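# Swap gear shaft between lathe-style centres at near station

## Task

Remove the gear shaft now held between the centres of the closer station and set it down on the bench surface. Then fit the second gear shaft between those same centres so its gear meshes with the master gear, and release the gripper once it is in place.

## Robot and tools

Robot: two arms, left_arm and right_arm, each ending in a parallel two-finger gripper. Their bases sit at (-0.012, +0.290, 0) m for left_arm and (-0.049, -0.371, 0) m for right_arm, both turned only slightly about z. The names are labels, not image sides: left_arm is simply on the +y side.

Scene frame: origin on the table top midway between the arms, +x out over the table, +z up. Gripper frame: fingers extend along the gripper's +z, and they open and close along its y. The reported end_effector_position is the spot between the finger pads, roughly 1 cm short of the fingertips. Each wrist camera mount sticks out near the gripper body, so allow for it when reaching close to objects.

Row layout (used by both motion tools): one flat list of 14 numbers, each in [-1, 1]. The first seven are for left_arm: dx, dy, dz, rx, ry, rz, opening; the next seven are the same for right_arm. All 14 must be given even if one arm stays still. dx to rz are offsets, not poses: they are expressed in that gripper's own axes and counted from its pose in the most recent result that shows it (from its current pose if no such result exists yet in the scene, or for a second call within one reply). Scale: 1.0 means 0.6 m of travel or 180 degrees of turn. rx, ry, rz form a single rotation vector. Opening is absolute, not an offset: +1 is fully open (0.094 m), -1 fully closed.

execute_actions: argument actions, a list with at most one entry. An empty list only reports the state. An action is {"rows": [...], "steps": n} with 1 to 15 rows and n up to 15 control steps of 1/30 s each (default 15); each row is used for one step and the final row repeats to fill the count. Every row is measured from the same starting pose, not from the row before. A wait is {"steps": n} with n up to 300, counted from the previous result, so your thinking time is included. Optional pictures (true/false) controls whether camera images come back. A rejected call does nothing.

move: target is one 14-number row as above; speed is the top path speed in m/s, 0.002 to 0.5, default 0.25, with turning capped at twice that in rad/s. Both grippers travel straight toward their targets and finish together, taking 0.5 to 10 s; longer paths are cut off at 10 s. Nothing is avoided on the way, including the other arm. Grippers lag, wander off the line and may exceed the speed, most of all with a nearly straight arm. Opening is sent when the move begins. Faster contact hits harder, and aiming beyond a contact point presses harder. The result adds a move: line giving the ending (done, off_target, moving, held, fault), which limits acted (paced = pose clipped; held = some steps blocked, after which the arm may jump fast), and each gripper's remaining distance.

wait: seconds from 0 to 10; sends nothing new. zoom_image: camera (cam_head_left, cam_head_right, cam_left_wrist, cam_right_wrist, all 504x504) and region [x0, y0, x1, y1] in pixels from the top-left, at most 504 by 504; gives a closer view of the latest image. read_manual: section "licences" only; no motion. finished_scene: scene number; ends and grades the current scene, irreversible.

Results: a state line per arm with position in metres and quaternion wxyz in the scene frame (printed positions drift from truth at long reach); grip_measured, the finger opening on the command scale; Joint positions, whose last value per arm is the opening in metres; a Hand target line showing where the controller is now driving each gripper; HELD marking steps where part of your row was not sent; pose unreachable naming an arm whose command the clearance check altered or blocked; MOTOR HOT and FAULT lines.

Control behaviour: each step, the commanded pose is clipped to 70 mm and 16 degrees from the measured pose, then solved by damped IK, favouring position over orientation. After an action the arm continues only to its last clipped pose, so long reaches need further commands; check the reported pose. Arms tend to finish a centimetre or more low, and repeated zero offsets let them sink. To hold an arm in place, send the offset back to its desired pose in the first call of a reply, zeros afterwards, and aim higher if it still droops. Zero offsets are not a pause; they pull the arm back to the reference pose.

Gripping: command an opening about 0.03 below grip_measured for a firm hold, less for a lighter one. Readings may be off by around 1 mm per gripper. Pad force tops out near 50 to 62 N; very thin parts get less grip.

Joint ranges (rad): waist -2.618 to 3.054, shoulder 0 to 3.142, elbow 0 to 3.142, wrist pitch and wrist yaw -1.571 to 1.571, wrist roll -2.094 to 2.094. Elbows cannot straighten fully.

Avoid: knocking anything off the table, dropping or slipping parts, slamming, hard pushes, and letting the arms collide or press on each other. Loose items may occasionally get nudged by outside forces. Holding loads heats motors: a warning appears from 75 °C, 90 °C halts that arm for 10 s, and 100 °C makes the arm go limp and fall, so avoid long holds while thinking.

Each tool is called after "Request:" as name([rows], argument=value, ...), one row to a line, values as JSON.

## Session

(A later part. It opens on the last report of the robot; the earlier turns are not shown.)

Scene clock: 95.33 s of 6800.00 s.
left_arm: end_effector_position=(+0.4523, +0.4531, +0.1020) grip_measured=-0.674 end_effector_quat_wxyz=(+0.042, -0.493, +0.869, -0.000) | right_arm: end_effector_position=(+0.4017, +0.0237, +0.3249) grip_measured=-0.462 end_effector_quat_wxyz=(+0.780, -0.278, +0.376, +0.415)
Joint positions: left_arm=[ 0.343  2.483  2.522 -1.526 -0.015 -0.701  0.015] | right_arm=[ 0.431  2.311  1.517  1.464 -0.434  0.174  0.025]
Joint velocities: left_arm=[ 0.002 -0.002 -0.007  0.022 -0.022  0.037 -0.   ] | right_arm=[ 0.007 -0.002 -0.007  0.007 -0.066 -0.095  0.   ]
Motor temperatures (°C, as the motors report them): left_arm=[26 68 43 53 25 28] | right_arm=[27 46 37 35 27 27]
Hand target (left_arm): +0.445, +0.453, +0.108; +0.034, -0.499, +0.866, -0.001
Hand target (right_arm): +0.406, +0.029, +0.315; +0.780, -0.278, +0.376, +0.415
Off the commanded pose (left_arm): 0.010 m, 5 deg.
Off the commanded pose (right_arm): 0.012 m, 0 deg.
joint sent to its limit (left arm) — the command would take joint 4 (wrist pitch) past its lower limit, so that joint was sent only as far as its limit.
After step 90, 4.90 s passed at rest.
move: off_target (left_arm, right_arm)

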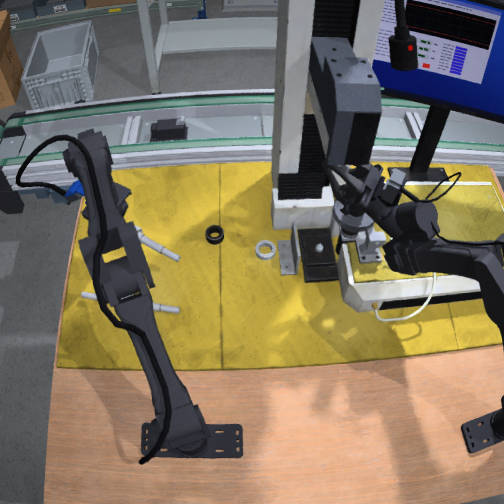

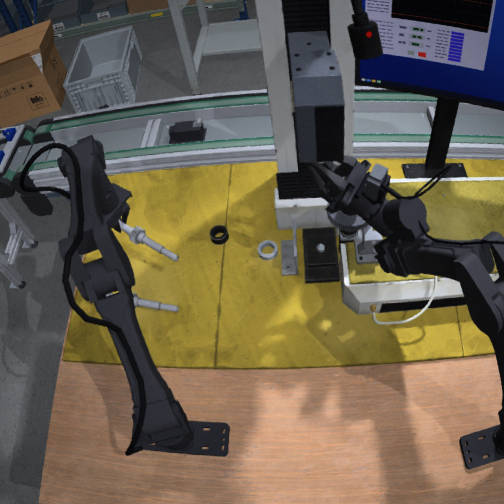

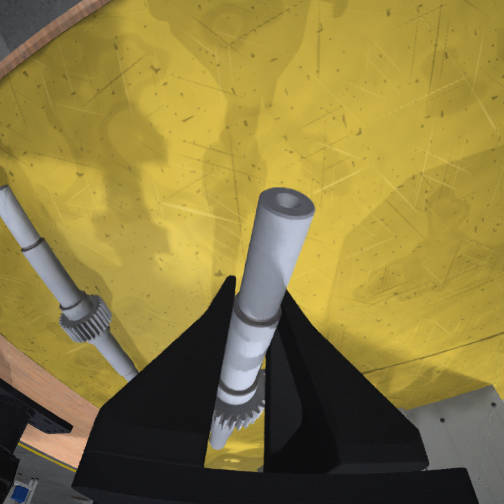

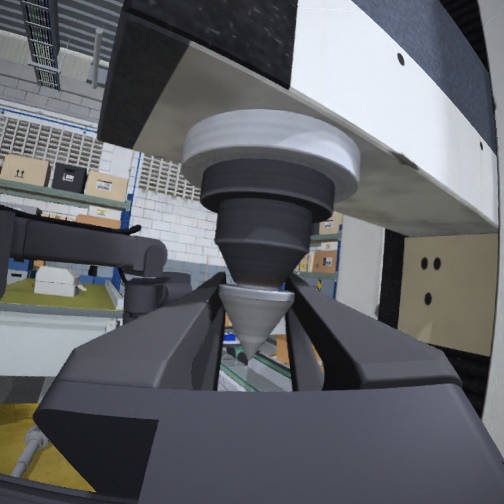

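Request:
move(target=[0.02,0,0.12,0,0,0,-0.75,0.02,0,0,0,0,0,-0.5], speed=0.05)

Scene clock: 100.47 s of 6800.00 s.
left_arm: end_effector_position=(+0.4443, +0.4495, +0.0276) grip_measured=-0.674 end_effector_quat_wxyz=(+0.028, -0.495, +0.868, +0.004) | right_arm: end_effector_position=(+0.4017, +0.0237, +0.3249) grip_measured=-0.462 end_effector_quat_wxyz=(+0.780, -0.278, +0.376, +0.415)
Joint positions: left_arm=[ 0.34   2.42   2.11  -1.207 -0.019 -0.709  0.015] | right_arm=[ 0.431  2.311  1.517  1.464 -0.434  0.174  0.025]
Joint velocities: left_arm=[-0.027  0.002  0.002 -0.007  0.081  0.007  0.001] | right_arm=[-0.002 -0.017 -0.007  0.051 -0.007  0.037  0.   ]
Motor temperatures (°C, as the motors report them): left_arm=[26 71 42 51 25 28] | right_arm=[27 46 38 35 27 27]
Hand target (left_arm): +0.451, +0.445, +0.030; +0.042, -0.493, +0.869, -0.000
Hand target (right_arm): +0.406, +0.029, +0.315; +0.780, -0.278, +0.376, +0.415
Off the commanded pose (left_arm): 0.008 m, 2 deg.
Off the commanded pose (right_arm): 0.012 m, 0 deg.
After step 90, 0.43 s passed at rest.
move: off_target (right_arm)

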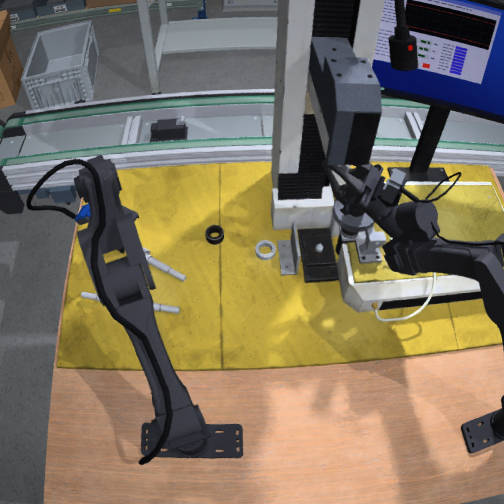

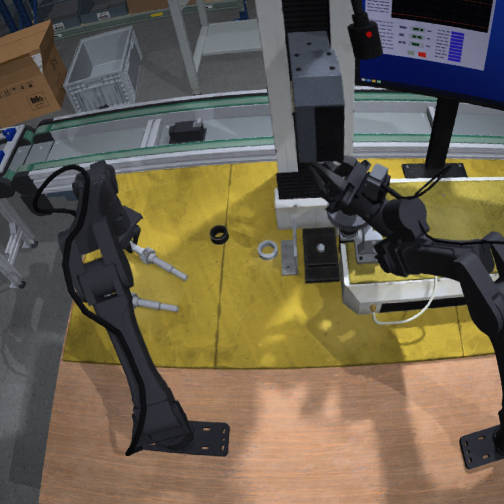

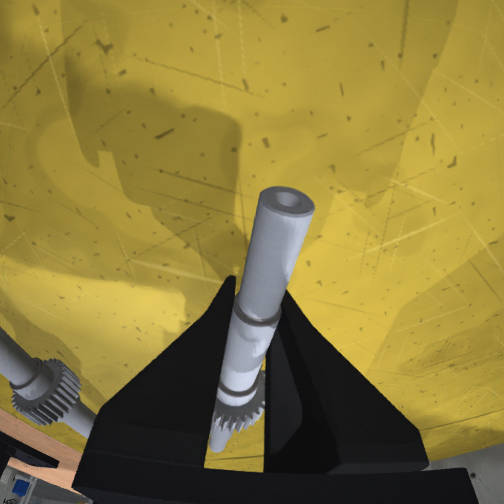

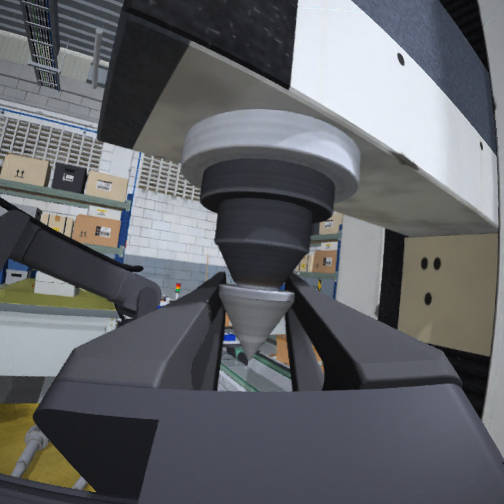

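Request:
move(target=[0,0,0.012,0,0,0,-0.75,0.02,0,0,0,0,0,-0.5], speed=0.03)

Request:
move(target=[0,0,0,0,0,0,0,0.02,0,0,0,0,0,-0.5])

Request:
move(target=[0,0,-0.12,0,0,0,0,0.02,0,0,0,0,0,-0.5])

Request:
move(target=[0.08,0.25,0,0,0,-0.12,0,0.02,0,0,0,0,0,-0.5])

Scene clock: 114.10 s of 6800.00 s.
left_arm: end_effector_position=(+0.4443, +0.4495, +0.0275) grip_measured=-0.674 end_effector_quat_wxyz=(+0.028, -0.495, +0.868, +0.004) | right_arm: end_effector_position=(+0.4017, +0.0237, +0.3249) grip_measured=-0.462 end_effector_quat_wxyz=(+0.780, -0.278, +0.376, +0.415)
Joint positions: left_arm=[ 0.34   2.42   2.11  -1.207 -0.019 -0.708  0.015] | right_arm=[ 0.431  2.311  1.517  1.464 -0.434  0.174  0.025]
Joint velocities: left_arm=[-0.012  0.002 -0.022 -0.022  0.022  0.11   0.   ] | right_arm=[-0.012 -0.002 -0.007 -0.022 -0.037  0.007 -0.   ]
Motor temperatures (°C, as the motors report them): left_arm=[26 75 40 48 25 28] | right_arm=[27 46 38 35 27 27]
Hand target (left_arm): +0.444, +0.450, +0.020; +0.028, -0.495, +0.868, +0.004
Hand target (right_arm): +0.406, +0.029, +0.315; +0.780, -0.278, +0.376, +0.415
Off the commanded pose (left_arm): 0.007 m, 0 deg.
Off the commanded pose (right_arm): 0.012 m, 0 deg.
MOTOR HOT: a motor of the left arm reached 75 °C. Now the hottest motor of the left arm, joint 2 (shoulder), reports 75 °C. The controller's stop level is 90 °C. To cool a motor, set the load down, stop pushing, or move to a pose that needs little force.
After step 90, 9.93 s passed at rest.
move: off_target (right_arm)

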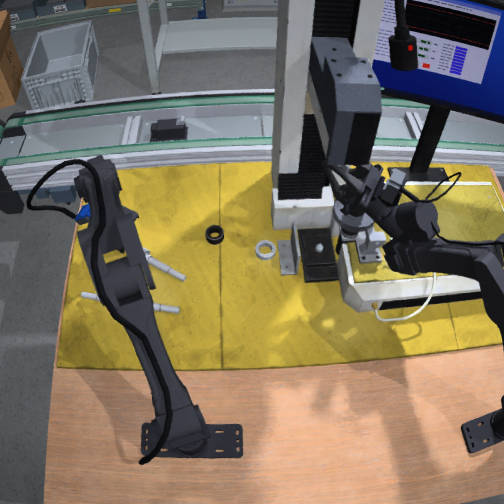

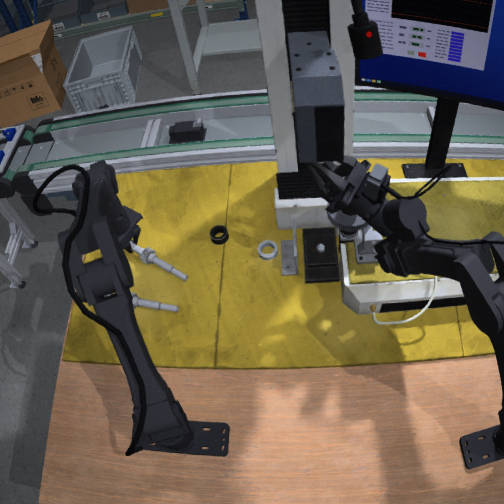

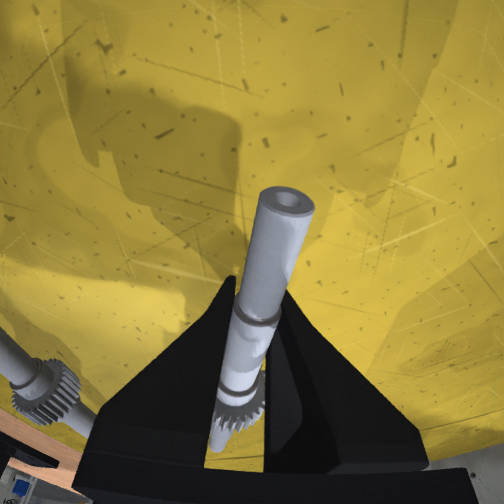

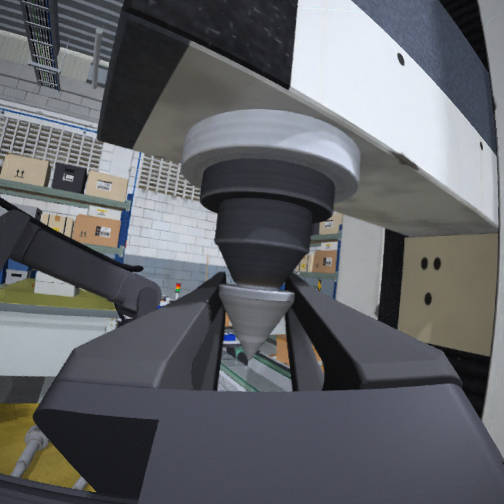

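Scene clock: 114.80 s of 6800.00 s.
left_arm: end_effector_position=(+0.4443, +0.4494, +0.0275) grip_measured=-0.002 end_effector_quat_wxyz=(+0.028, -0.495, +0.868, +0.004) | right_arm: end_effector_position=(+0.4017, +0.0237, +0.3249) grip_measured=-0.462 end_effector_quat_wxyz=(+0.780, -0.278, +0.376, +0.415)
Joint positions: left_arm=[ 0.34   2.42   2.11  -1.207 -0.019 -0.708  0.047] | right_arm=[ 0.431  2.311  1.517  1.464 -0.434  0.174  0.025]
Joint velocities: left_arm=[ 0.002  0.002 -0.002  0.051  0.022  0.066  0.001] | right_arm=[-0.012  0.012 -0.007 -0.037  0.066 -0.037  0.001]
Motor temperatures (°C, as the motors report them): left_arm=[26 75 40 48 25 28] | right_arm=[27 46 38 35 27 27]
Hand target (left_arm): +0.444, +0.449, +0.028; +0.028, -0.495, +0.868, +0.004
Hand target (right_arm): +0.406, +0.029, +0.315; +0.780, -0.278, +0.376, +0.415
Off the commanded pose (left_arm): 0.000 m, 0 deg.
Off the commanded pose (right_arm): 0.012 m, 0 deg.
MOTOR HOT: still on. Now the hottest motor of the left arm, joint 2 (shoulder), reports 75 °C; the controller's stop level is 90 °C.
move: off_target (right_arm)

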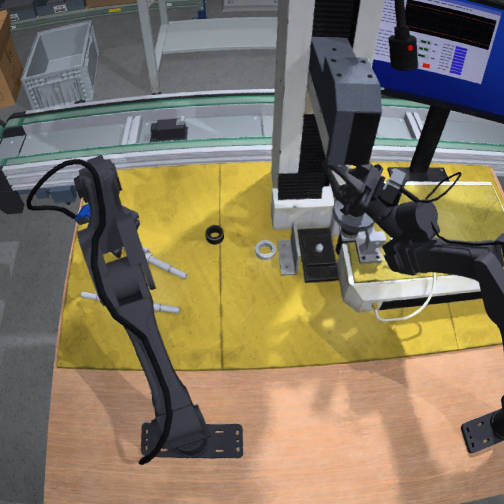

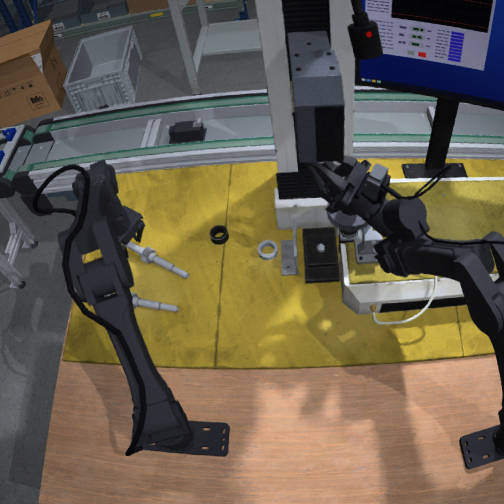

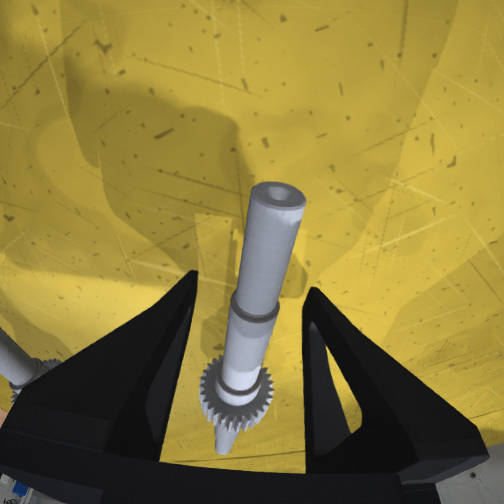

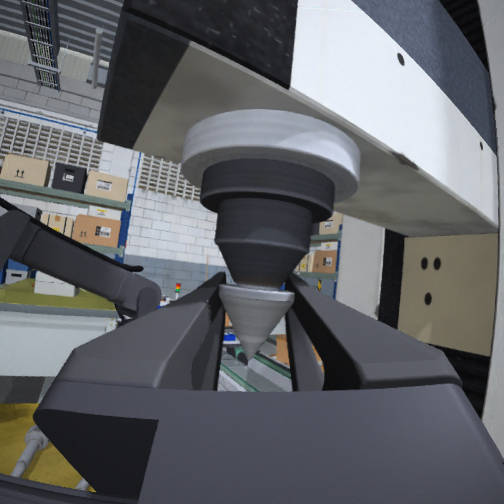

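Scene clock: 115.93 s of 6800.00 s.
left_arm: end_effector_position=(+0.4424, +0.4488, +0.1012) grip_measured=-0.002 end_effector_quat_wxyz=(+0.036, -0.495, +0.868, +0.003) | right_arm: end_effector_position=(+0.4017, +0.0237, +0.3249) grip_measured=-0.462 end_effector_quat_wxyz=(+0.780, -0.278, +0.376, +0.415)
Joint positions: left_arm=[ 0.34   2.42   2.403 -1.485 -0.019 -0.708  0.047] | right_arm=[ 0.431  2.311  1.517  1.464 -0.434  0.174  0.025]
Joint velocities: left_arm=[-0.007 -0.002  0.017 -0.037  0.007 -0.037  0.001] | right_arm=[ 0.007 -0.022  0.012 -0.007  0.037 -0.007  0.001]
Motor temperatures (°C, as the motors report them): left_arm=[26 75 40 48 25 28] | right_arm=[27 46 38 35 27 27]
Hand target (left_arm): +0.442, +0.448, +0.099; +0.029, -0.495, +0.868, +0.004
Hand target (right_arm): +0.406, +0.029, +0.315; +0.780, -0.278, +0.376, +0.415
Off the commanded pose (left_arm): 0.003 m, 1 deg.
Off the commanded pose (right_arm): 0.012 m, 0 deg.
MOTOR HOT: still on. Now the hottest motor of the left arm, joint 2 (shoulder), reports 75 °C; the controller's stop level is 90 °C.
move: off_target (right_arm)

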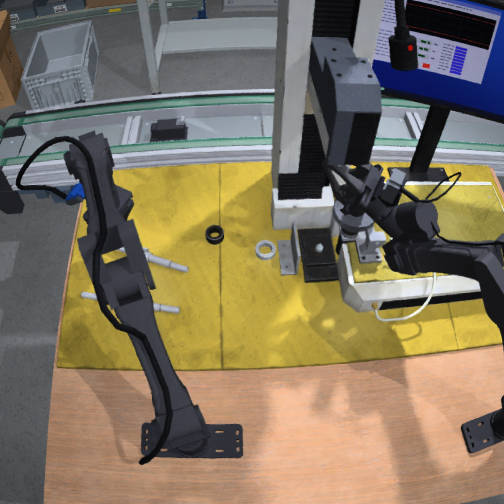

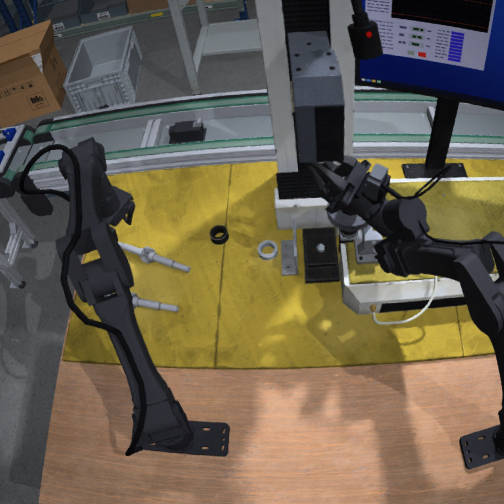

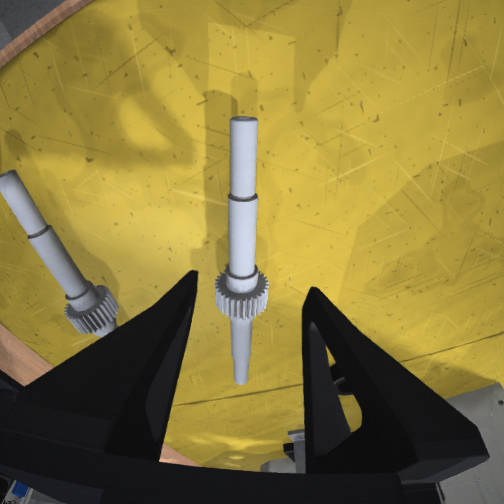

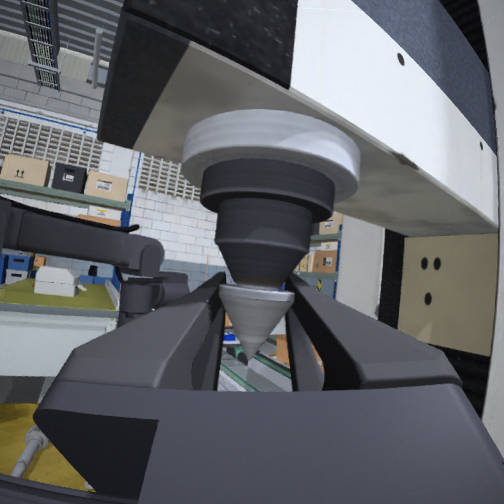

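Scene clock: 117.30 s of 6800.00 s.
left_arm: end_effector_position=(+0.2888, +0.4867, +0.0942) grip_measured=-0.002 end_effector_quat_wxyz=(+0.027, -0.647, +0.762, -0.000) | right_arm: end_effector_position=(+0.4017, +0.0237, +0.3248) grip_measured=-0.462 end_effector_quat_wxyz=(+0.780, -0.278, +0.376, +0.415)
Joint positions: left_arm=[ 0.587  1.86   1.503 -1.159 -0.007 -0.834  0.047] | right_arm=[ 0.431  2.311  1.517  1.464 -0.434  0.174  0.025]
Joint velocities: left_arm=[-0.002  0.012  0.002  0.022  0.037  0.081 -0.   ] | right_arm=[-0.007 -0.002 -0.012  0.007  0.007 -0.037 -0.   ]
Motor temperatures (°C, as the motors report them): left_arm=[26 75 40 48 25 28] | right_arm=[27 46 38 35 27 27]
Hand target (left_arm): +0.289, +0.486, +0.095; +0.035, -0.649, +0.760, -0.002
Hand target (right_arm): +0.406, +0.029, +0.315; +0.780, -0.278, +0.376, +0.415
Off the commanded pose (left_arm): 0.003 m, 1 deg.
Off the commanded pose (right_arm): 0.012 m, 0 deg.
MOTOR HOT: still on. Now the hottest motor of the left arm, joint 2 (shoulder), reports 75 °C; the controller's stop level is 90 °C.
move: off_target (right_arm)

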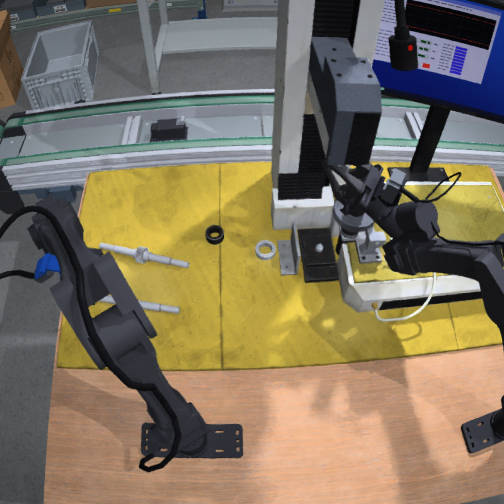

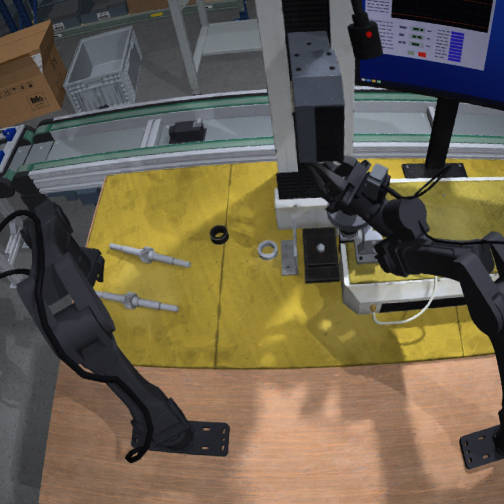

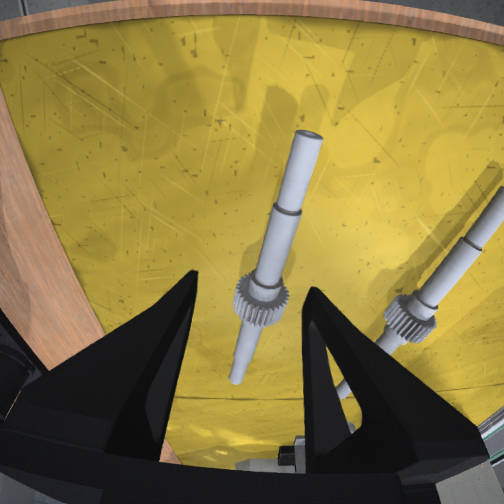

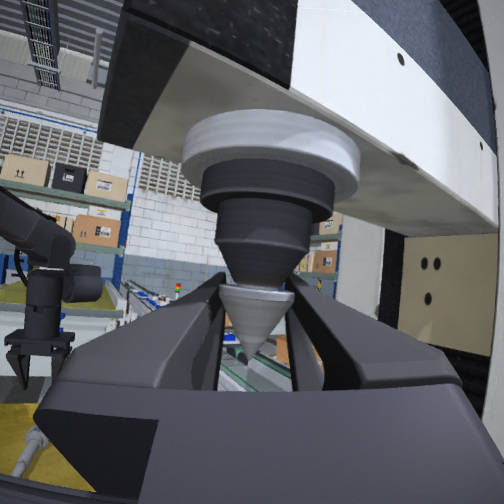

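Request:
move(target=[0.008,-0.02,0.06,0,0,0.03,0,0.02,0,0,0,0,0,-0.5], speed=0.1)

Request:
move(target=[0,0,0.062,0,0,0,0,0.02,0,0,0,0,0,-0.5], speed=0.05)

Scene clock: 123.17 s of 6800.00 s.
left_arm: end_effector_position=(+0.3002, +0.4828, +0.0645) grip_measured=-0.002 end_effector_quat_wxyz=(+0.029, -0.616, +0.788, -0.000) | right_arm: end_effector_position=(+0.4017, +0.0237, +0.3248) grip_measured=-0.462 end_effector_quat_wxyz=(+0.780, -0.278, +0.376, +0.415)
Joint positions: left_arm=[ 0.561  1.904  1.441 -1.05  -0.007 -0.779  0.047] | right_arm=[ 0.431  2.311  1.517  1.464 -0.434  0.174  0.025]
Joint velocities: left_arm=[ 0.002 -0.017  0.002  0.095 -0.022  0.022 -0.   ] | right_arm=[-0.002 -0.002 -0.037 -0.051 -0.051 -0.066 -0.   ]
Motor temperatures (°C, as the motors report them): left_arm=[26 71 40 47 25 28] | right_arm=[27 46 38 35 27 27]
Hand target (left_arm): +0.301, +0.481, +0.059; +0.027, -0.611, +0.791, +0.001
Hand target (right_arm): +0.406, +0.029, +0.315; +0.780, -0.278, +0.376, +0.415
Off the commanded pose (left_arm): 0.006 m, 1 deg.
Off the commanded pose (right_arm): 0.012 m, 0 deg.
MOTOR HOT: cleared. Now the hottest motor of the left arm, joint 2 (shoulder), reports 71 °C.
move: off_target (right_arm)

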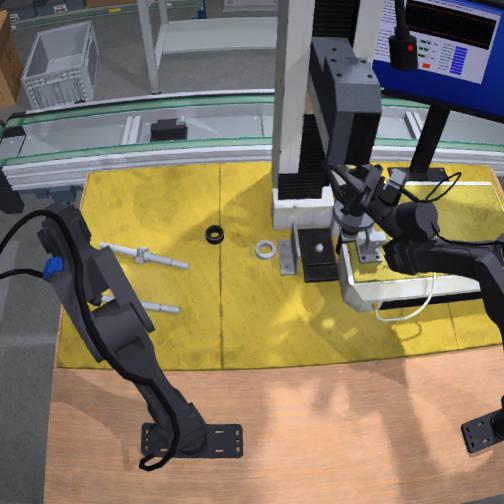

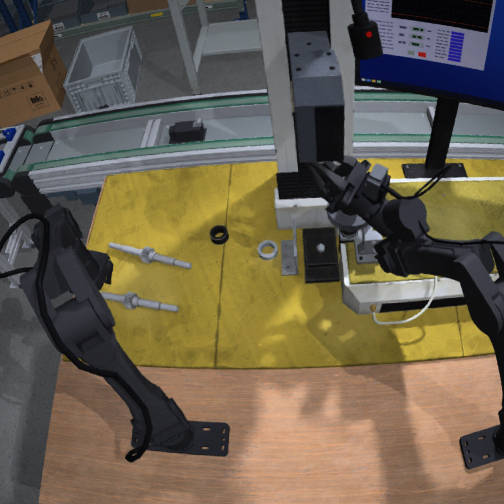

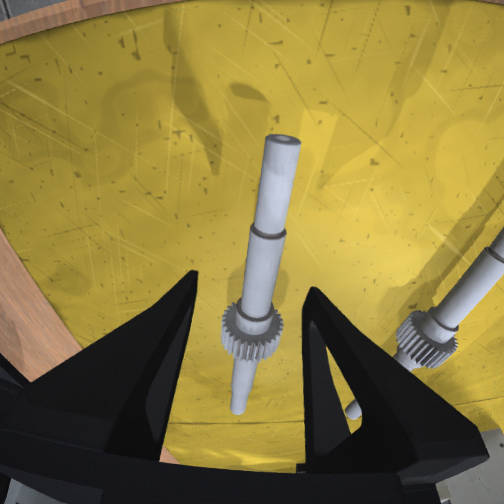

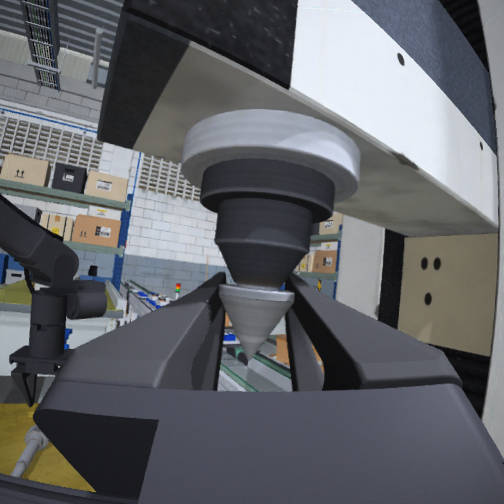

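Scene clock: 124.37 s of 6800.00 s.
left_arm: end_effector_position=(+0.3031, +0.4846, +0.0349) grip_measured=-0.002 end_effector_quat_wxyz=(+0.034, -0.616, +0.787, -0.001) | right_arm: end_effector_position=(+0.4017, +0.0236, +0.3250) grip_measured=-0.462 end_effector_quat_wxyz=(+0.780, -0.278, +0.376, +0.415)
Joint positions: left_arm=[ 0.561  1.939  1.367 -0.932 -0.007 -0.779  0.047] | right_arm=[ 0.431  2.311  1.517  1.464 -0.434  0.174  0.025]
Joint velocities: left_arm=[ 0.027 -0.012 -0.007 -0.066  0.022  0.037  0.   ] | right_arm=[-0.017 -0.002  0.002 -0.037 -0.066 -0.022  0.   ]
Motor temperatures (°C, as the motors report them): left_arm=[26 70 40 47 25 28] | right_arm=[27 46 38 35 27 27]
Hand target (left_arm): +0.302, +0.484, +0.027; +0.029, -0.616, +0.787, -0.000
Hand target (right_arm): +0.406, +0.029, +0.315; +0.780, -0.278, +0.376, +0.415
Off the commanded pose (left_arm): 0.008 m, 1 deg.
Off the commanded pose (right_arm): 0.012 m, 0 deg.
move: off_target (right_arm)

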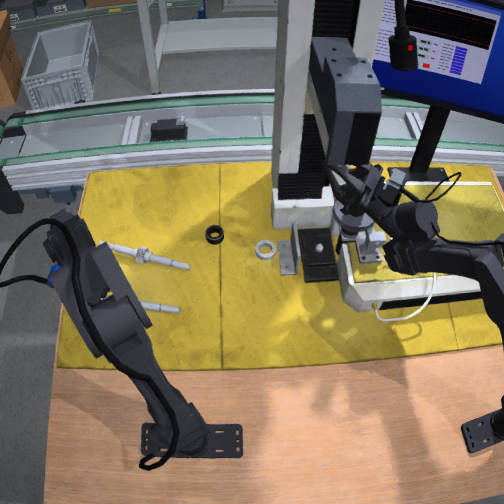

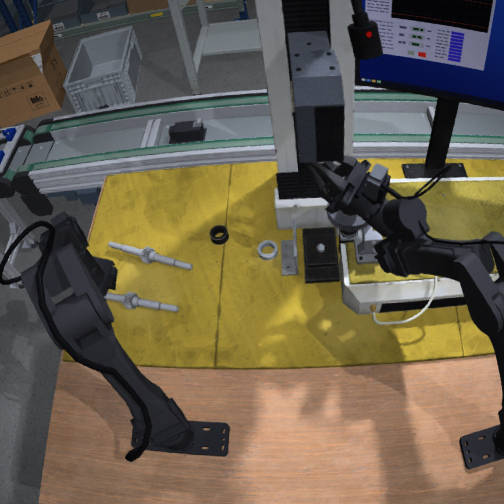

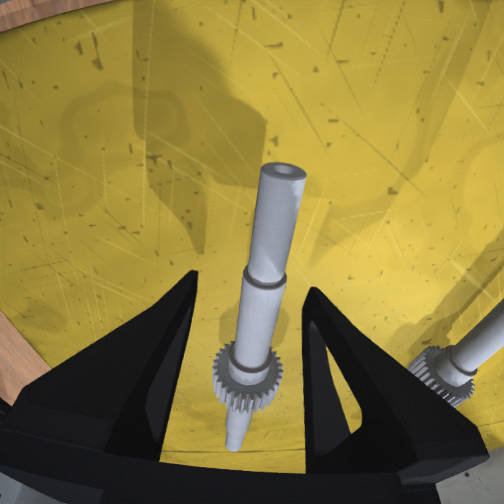

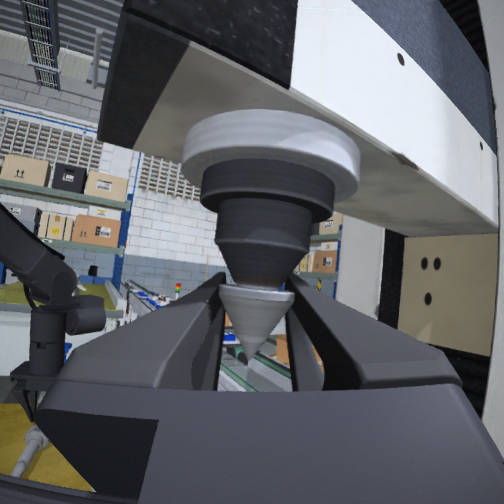

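Request:
move(target=[0.003,0,0.028,0,-0.02,0,0,0.02,0,0,0,0,0,-0.5], speed=0.03)

Request:
move(target=[0,0,0,0,0,0,-0.75,0.02,0,0,0,0,0,-0.5])

Request:
move(target=[0,0,-0.2,0,0,0,-0.75,0.02,0,0,0,0,0,-0.5], speed=0.1)

Scene clock: 133.67 s of 6800.00 s.
left_arm: end_effector_position=(+0.3026, +0.4827, +0.0222) grip_measured=-0.002 end_effector_quat_wxyz=(+0.049, -0.617, +0.786, +0.012) | right_arm: end_effector_position=(+0.4017, +0.0237, +0.3249) grip_measured=-0.462 end_effector_quat_wxyz=(+0.780, -0.278, +0.376, +0.415)
Joint positions: left_arm=[ 0.543  1.928  1.295 -0.844 -0.036 -0.799  0.047] | right_arm=[ 0.431  2.311  1.517  1.464 -0.434  0.174  0.025]
Joint velocities: left_arm=[-0.017 -0.017 -0.002 -0.007  0.051  0.022 -0.001] | right_arm=[ 0.002  0.022 -0.007  0.066 -0.066 -0.066  0.001]
Motor temperatures (°C, as the motors report them): left_arm=[26 66 39 46 25 28] | right_arm=[27 46 38 35 27 27]
Hand target (left_arm): +0.303, +0.483, +0.018; +0.058, -0.616, +0.786, +0.018
Hand target (right_arm): +0.406, +0.029, +0.315; +0.780, -0.278, +0.376, +0.415
Off the commanded pose (left_arm): 0.004 m, 1 deg.
Off the commanded pose (right_arm): 0.012 m, 0 deg.
After step 90, 5.03 s passed at rest.
move: off_target (right_arm)

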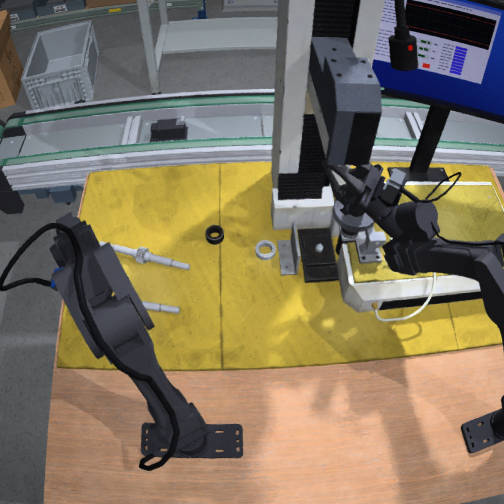

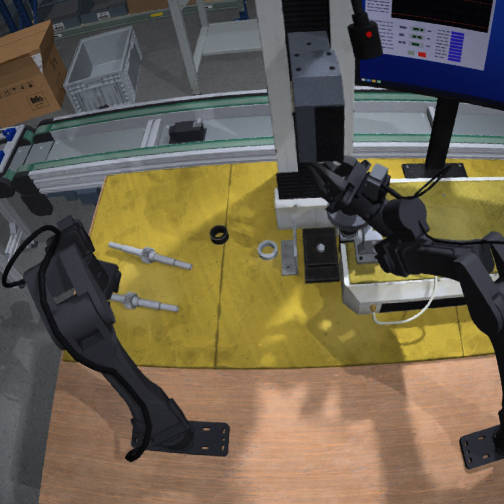

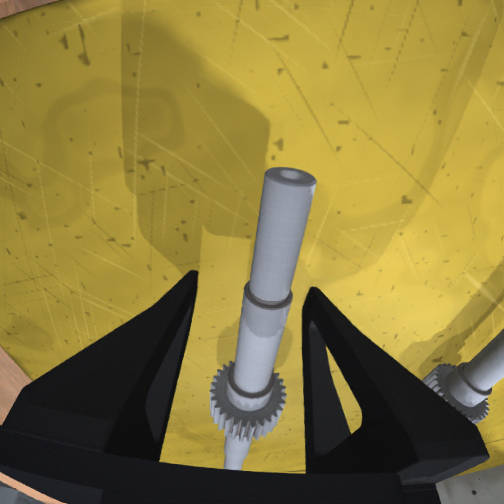

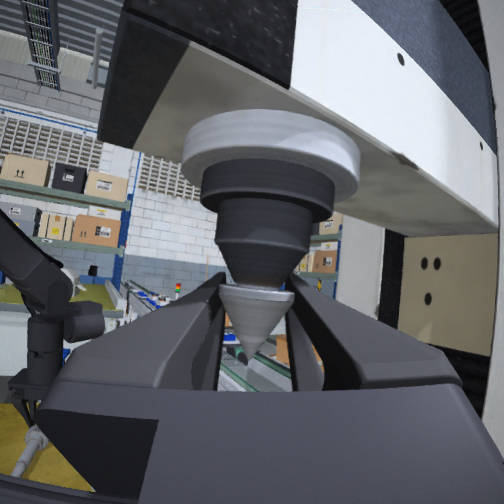

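Scene clock: 134.37 s of 6800.00 s.
left_arm: end_effector_position=(+0.3035, +0.4826, +0.0223) grip_measured=-0.670 end_effector_quat_wxyz=(+0.050, -0.617, +0.785, +0.009) | right_arm: end_effector_position=(+0.4017, +0.0236, +0.3250) grip_measured=-0.462 end_effector_quat_wxyz=(+0.780, -0.278, +0.376, +0.415)
Joint positions: left_arm=[ 0.543  1.928  1.295 -0.841 -0.032 -0.8    0.016] | right_arm=[ 0.431  2.311  1.517  1.464 -0.434  0.174  0.025]
Joint velocities: left_arm=[ 0.037  0.002 -0.002  0.022 -0.066  0.007  0.001] | right_arm=[-0.007 -0.002 -0.017 -0.022 -0.007  0.081 -0.001]
Motor temperatures (°C, as the motors report them): left_arm=[26 66 39 45 25 28] | right_arm=[27 46 38 35 27 27]
Hand target (left_arm): +0.303, +0.483, +0.022; +0.049, -0.617, +0.786, +0.012
Hand target (right_arm): +0.405, +0.029, +0.315; +0.780, -0.278, +0.376, +0.415
Off the commanded pose (left_arm): 0.001 m, 0 deg.
Off the commanded pose (right_arm): 0.012 m, 0 deg.
move: off_target (right_arm)

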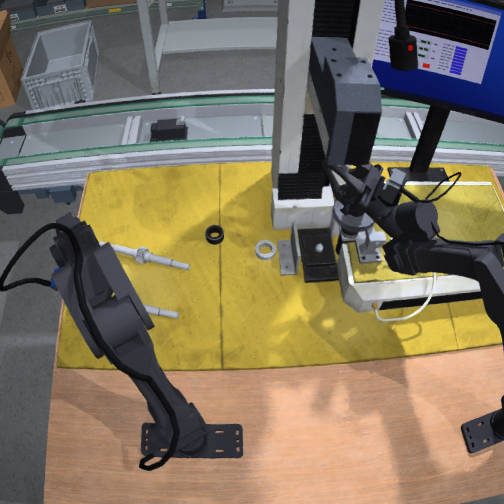

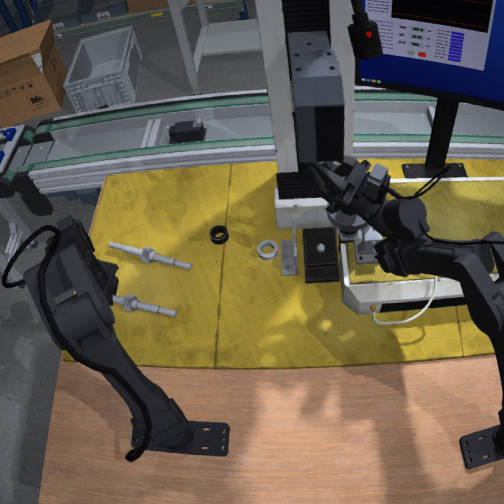

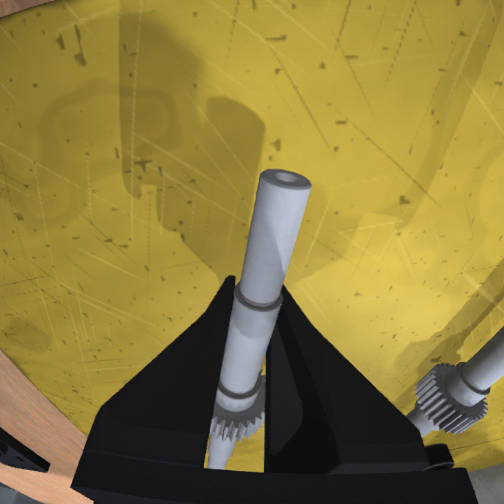

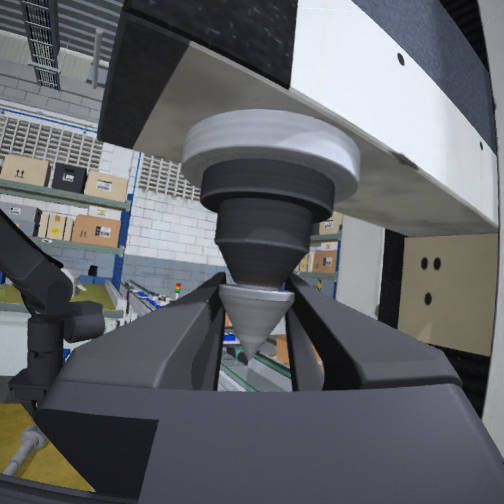

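Scene clock: 136.17 s of 6800.00 s.
left_arm: end_effector_position=(+0.2950, +0.4781, +0.1244) grip_measured=-0.670 end_effector_quat_wxyz=(+0.039, -0.618, +0.785, +0.012) | right_arm: end_effector_position=(+0.4017, +0.0237, +0.3249) grip_measured=-0.462 end_effector_quat_wxyz=(+0.780, -0.278, +0.376, +0.415)
Joint positions: left_arm=[ 0.543  1.837  1.592 -1.253 -0.035 -0.802  0.016] | right_arm=[ 0.431  2.311  1.517  1.464 -0.434  0.174  0.025]
Joint velocities: left_arm=[ 0.022 -0.007  0.002 -0.051 -0.007 -0.007  0.001] | right_arm=[-0.002 -0.007 -0.002 -0.066 -0.022 -0.007 -0.   ]
Motor temperatures (°C, as the motors report them): left_arm=[26 66 40 45 25 28] | right_arm=[27 46 38 35 27 27]
Hand target (left_arm): +0.296, +0.475, +0.141; +0.051, -0.617, +0.785, +0.009
Hand target (right_arm): +0.406, +0.029, +0.315; +0.780, -0.278, +0.376, +0.415
Off the commanded pose (left_arm): 0.018 m, 1 deg.
Off the commanded pose (right_arm): 0.012 m, 0 deg.
move: off_target (left_arm, right_arm)

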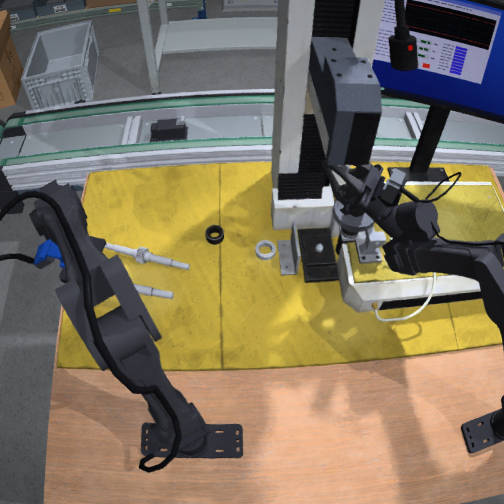

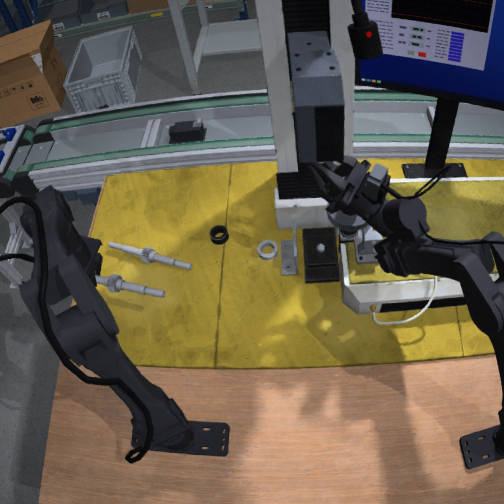

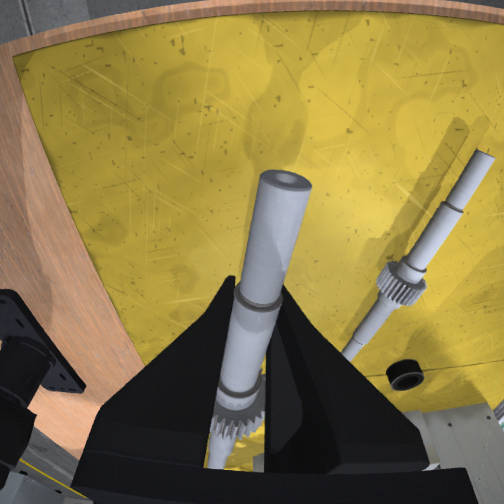

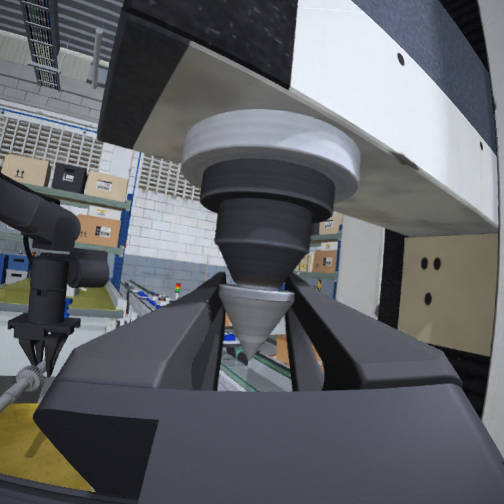

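Request:
move(target=[0.4,-0.262,-0.45,0.5,-0.295,0.327,-0.75,0.02,0,0,0,0,0,-0.5], speed=0.15)

Scene clock: 151.10 s of 6800.00 s.
left_arm: end_effector_position=(+0.3796, +0.1966, +0.3495) grip_measured=-0.669 end_effector_quat_wxyz=(+0.673, +0.028, +0.694, -0.253) | right_arm: end_effector_position=(+0.4017, +0.0237, +0.3249) grip_measured=-0.462 end_effector_quat_wxyz=(+0.780, -0.278, +0.376, +0.415)
Joint positions: left_arm=[-0.098  1.125  0.822  0.34   0.289 -0.33   0.016] | right_arm=[ 0.431  2.311  1.517  1.464 -0.434  0.174  0.025]
Joint velocities: left_arm=[-0.002  0.002 -0.002  0.066  0.051 -0.022 -0.   ] | right_arm=[ 0.002 -0.017 -0.007 -0.051 -0.066  0.007  0.   ]
Motor temperatures (°C, as the motors report them): left_arm=[26 63 42 48 25 28] | right_arm=[27 47 38 35 27 27]
Hand target (left_arm): +0.373, +0.192, +0.385; +0.715, +0.045, +0.647, -0.261
Hand target (right_arm): +0.406, +0.029, +0.315; +0.780, -0.278, +0.376, +0.415
Off the commanded pose (left_arm): 0.031 m, 8 deg.
Off the commanded pose (right_arm): 0.012 m, 0 deg.
After step 90, 4.37 s passed at rest.
move: off_target (left_arm, right_arm)

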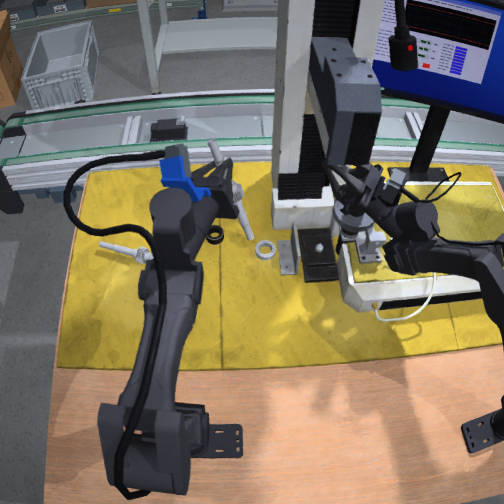

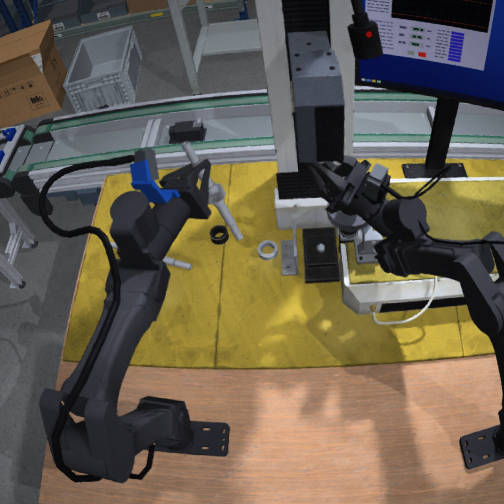

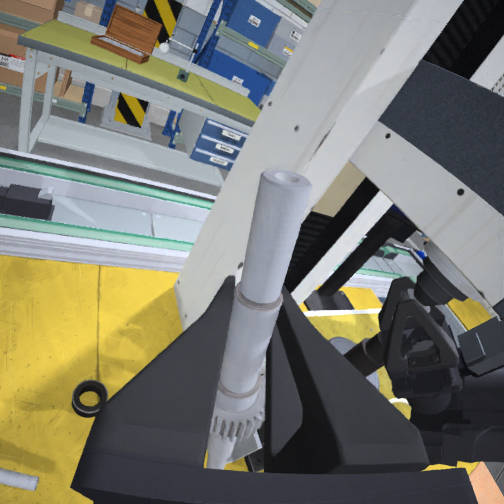

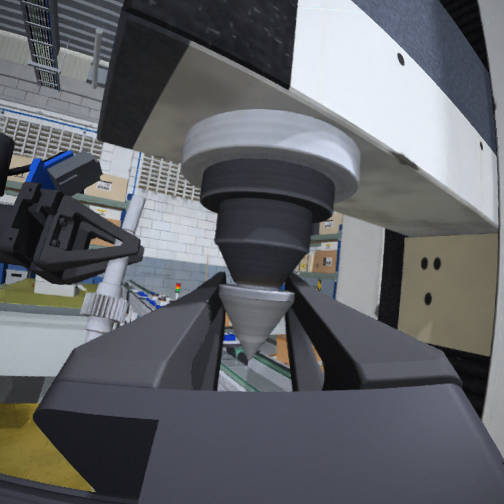

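Request:
move(target=[0.064,-0.154,0.128,0.01,-0.046,-0.01,-0.75,0.02,0,0,0,0,0,-0.5], speed=0.08)

Request:
zoom_image(camera="cam_head_right", region=[285,190,355,280])

Scene clock: 160.47 s of 6800.00 s.
left_arm: end_effector_position=(+0.4066, +0.0781, +0.2888) grip_measured=-0.669 end_effector_quat_wxyz=(+0.666, +0.017, +0.702, -0.253) | right_arm: end_effector_position=(+0.4017, +0.0237, +0.3249) grip_measured=-0.462 end_effector_quat_wxyz=(+0.780, -0.278, +0.376, +0.415)
Joint positions: left_arm=[-0.509  1.448  0.819  0.644 -0.134 -0.336  0.016] | right_arm=[ 0.431  2.311  1.517  1.464 -0.434  0.174  0.025]
Joint velocities: left_arm=[ 0.022  0.046  0.022  0.066 -0.022 -0.007  0.   ] | right_arm=[ 0.012  0.002  0.002  0.007 -0.066  0.066  0.   ]
Motor temperatures (°C, as the motors report them): left_arm=[26 58 43 55 25 28] | right_arm=[27 47 38 35 27 27]
Hand target (left_arm): +0.405, +0.078, +0.342; +0.715, +0.006, +0.642, -0.279
Hand target (right_arm): +0.406, +0.029, +0.315; +0.780, -0.278, +0.376, +0.415
Off the commanded pose (left_arm): 0.056 m, 10 deg.
Off the commanded pose (right_arm): 0.012 m, 0 deg.
After step 90, 4.03 s passed at rest.
move: off_target (left_arm, right_arm)

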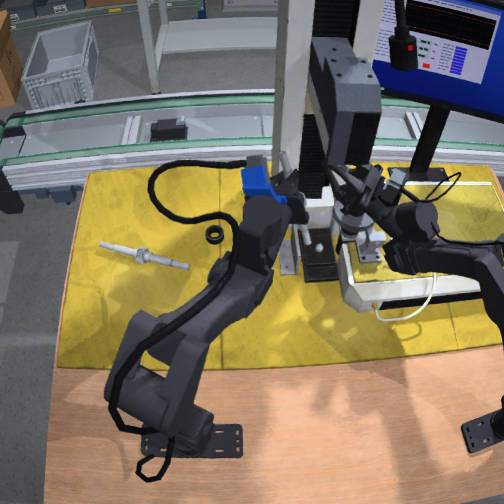

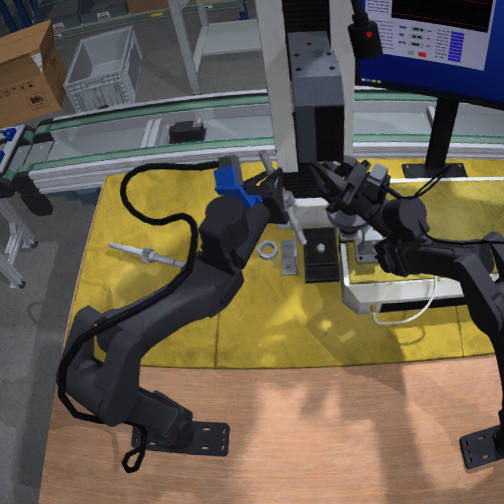

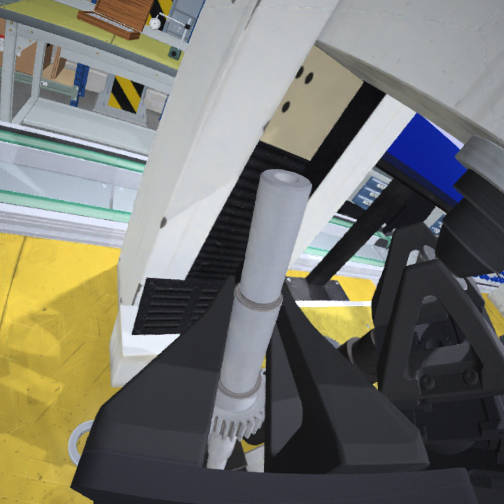

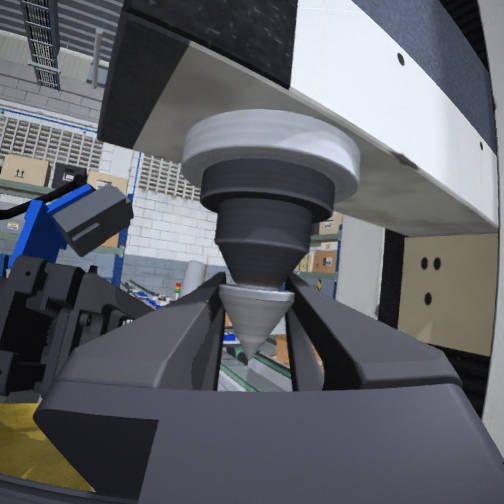

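Region (285, 190, 355, 280) of cam_head_right's 504x504 image, scaled by 5.600, with more detail than that image has.

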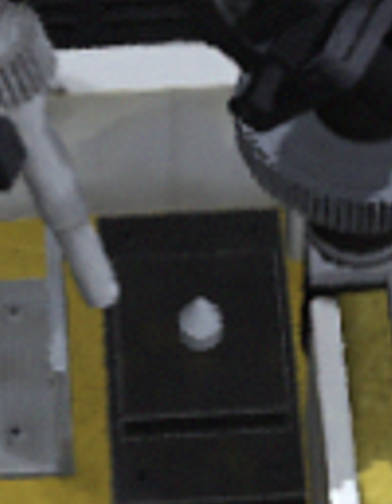

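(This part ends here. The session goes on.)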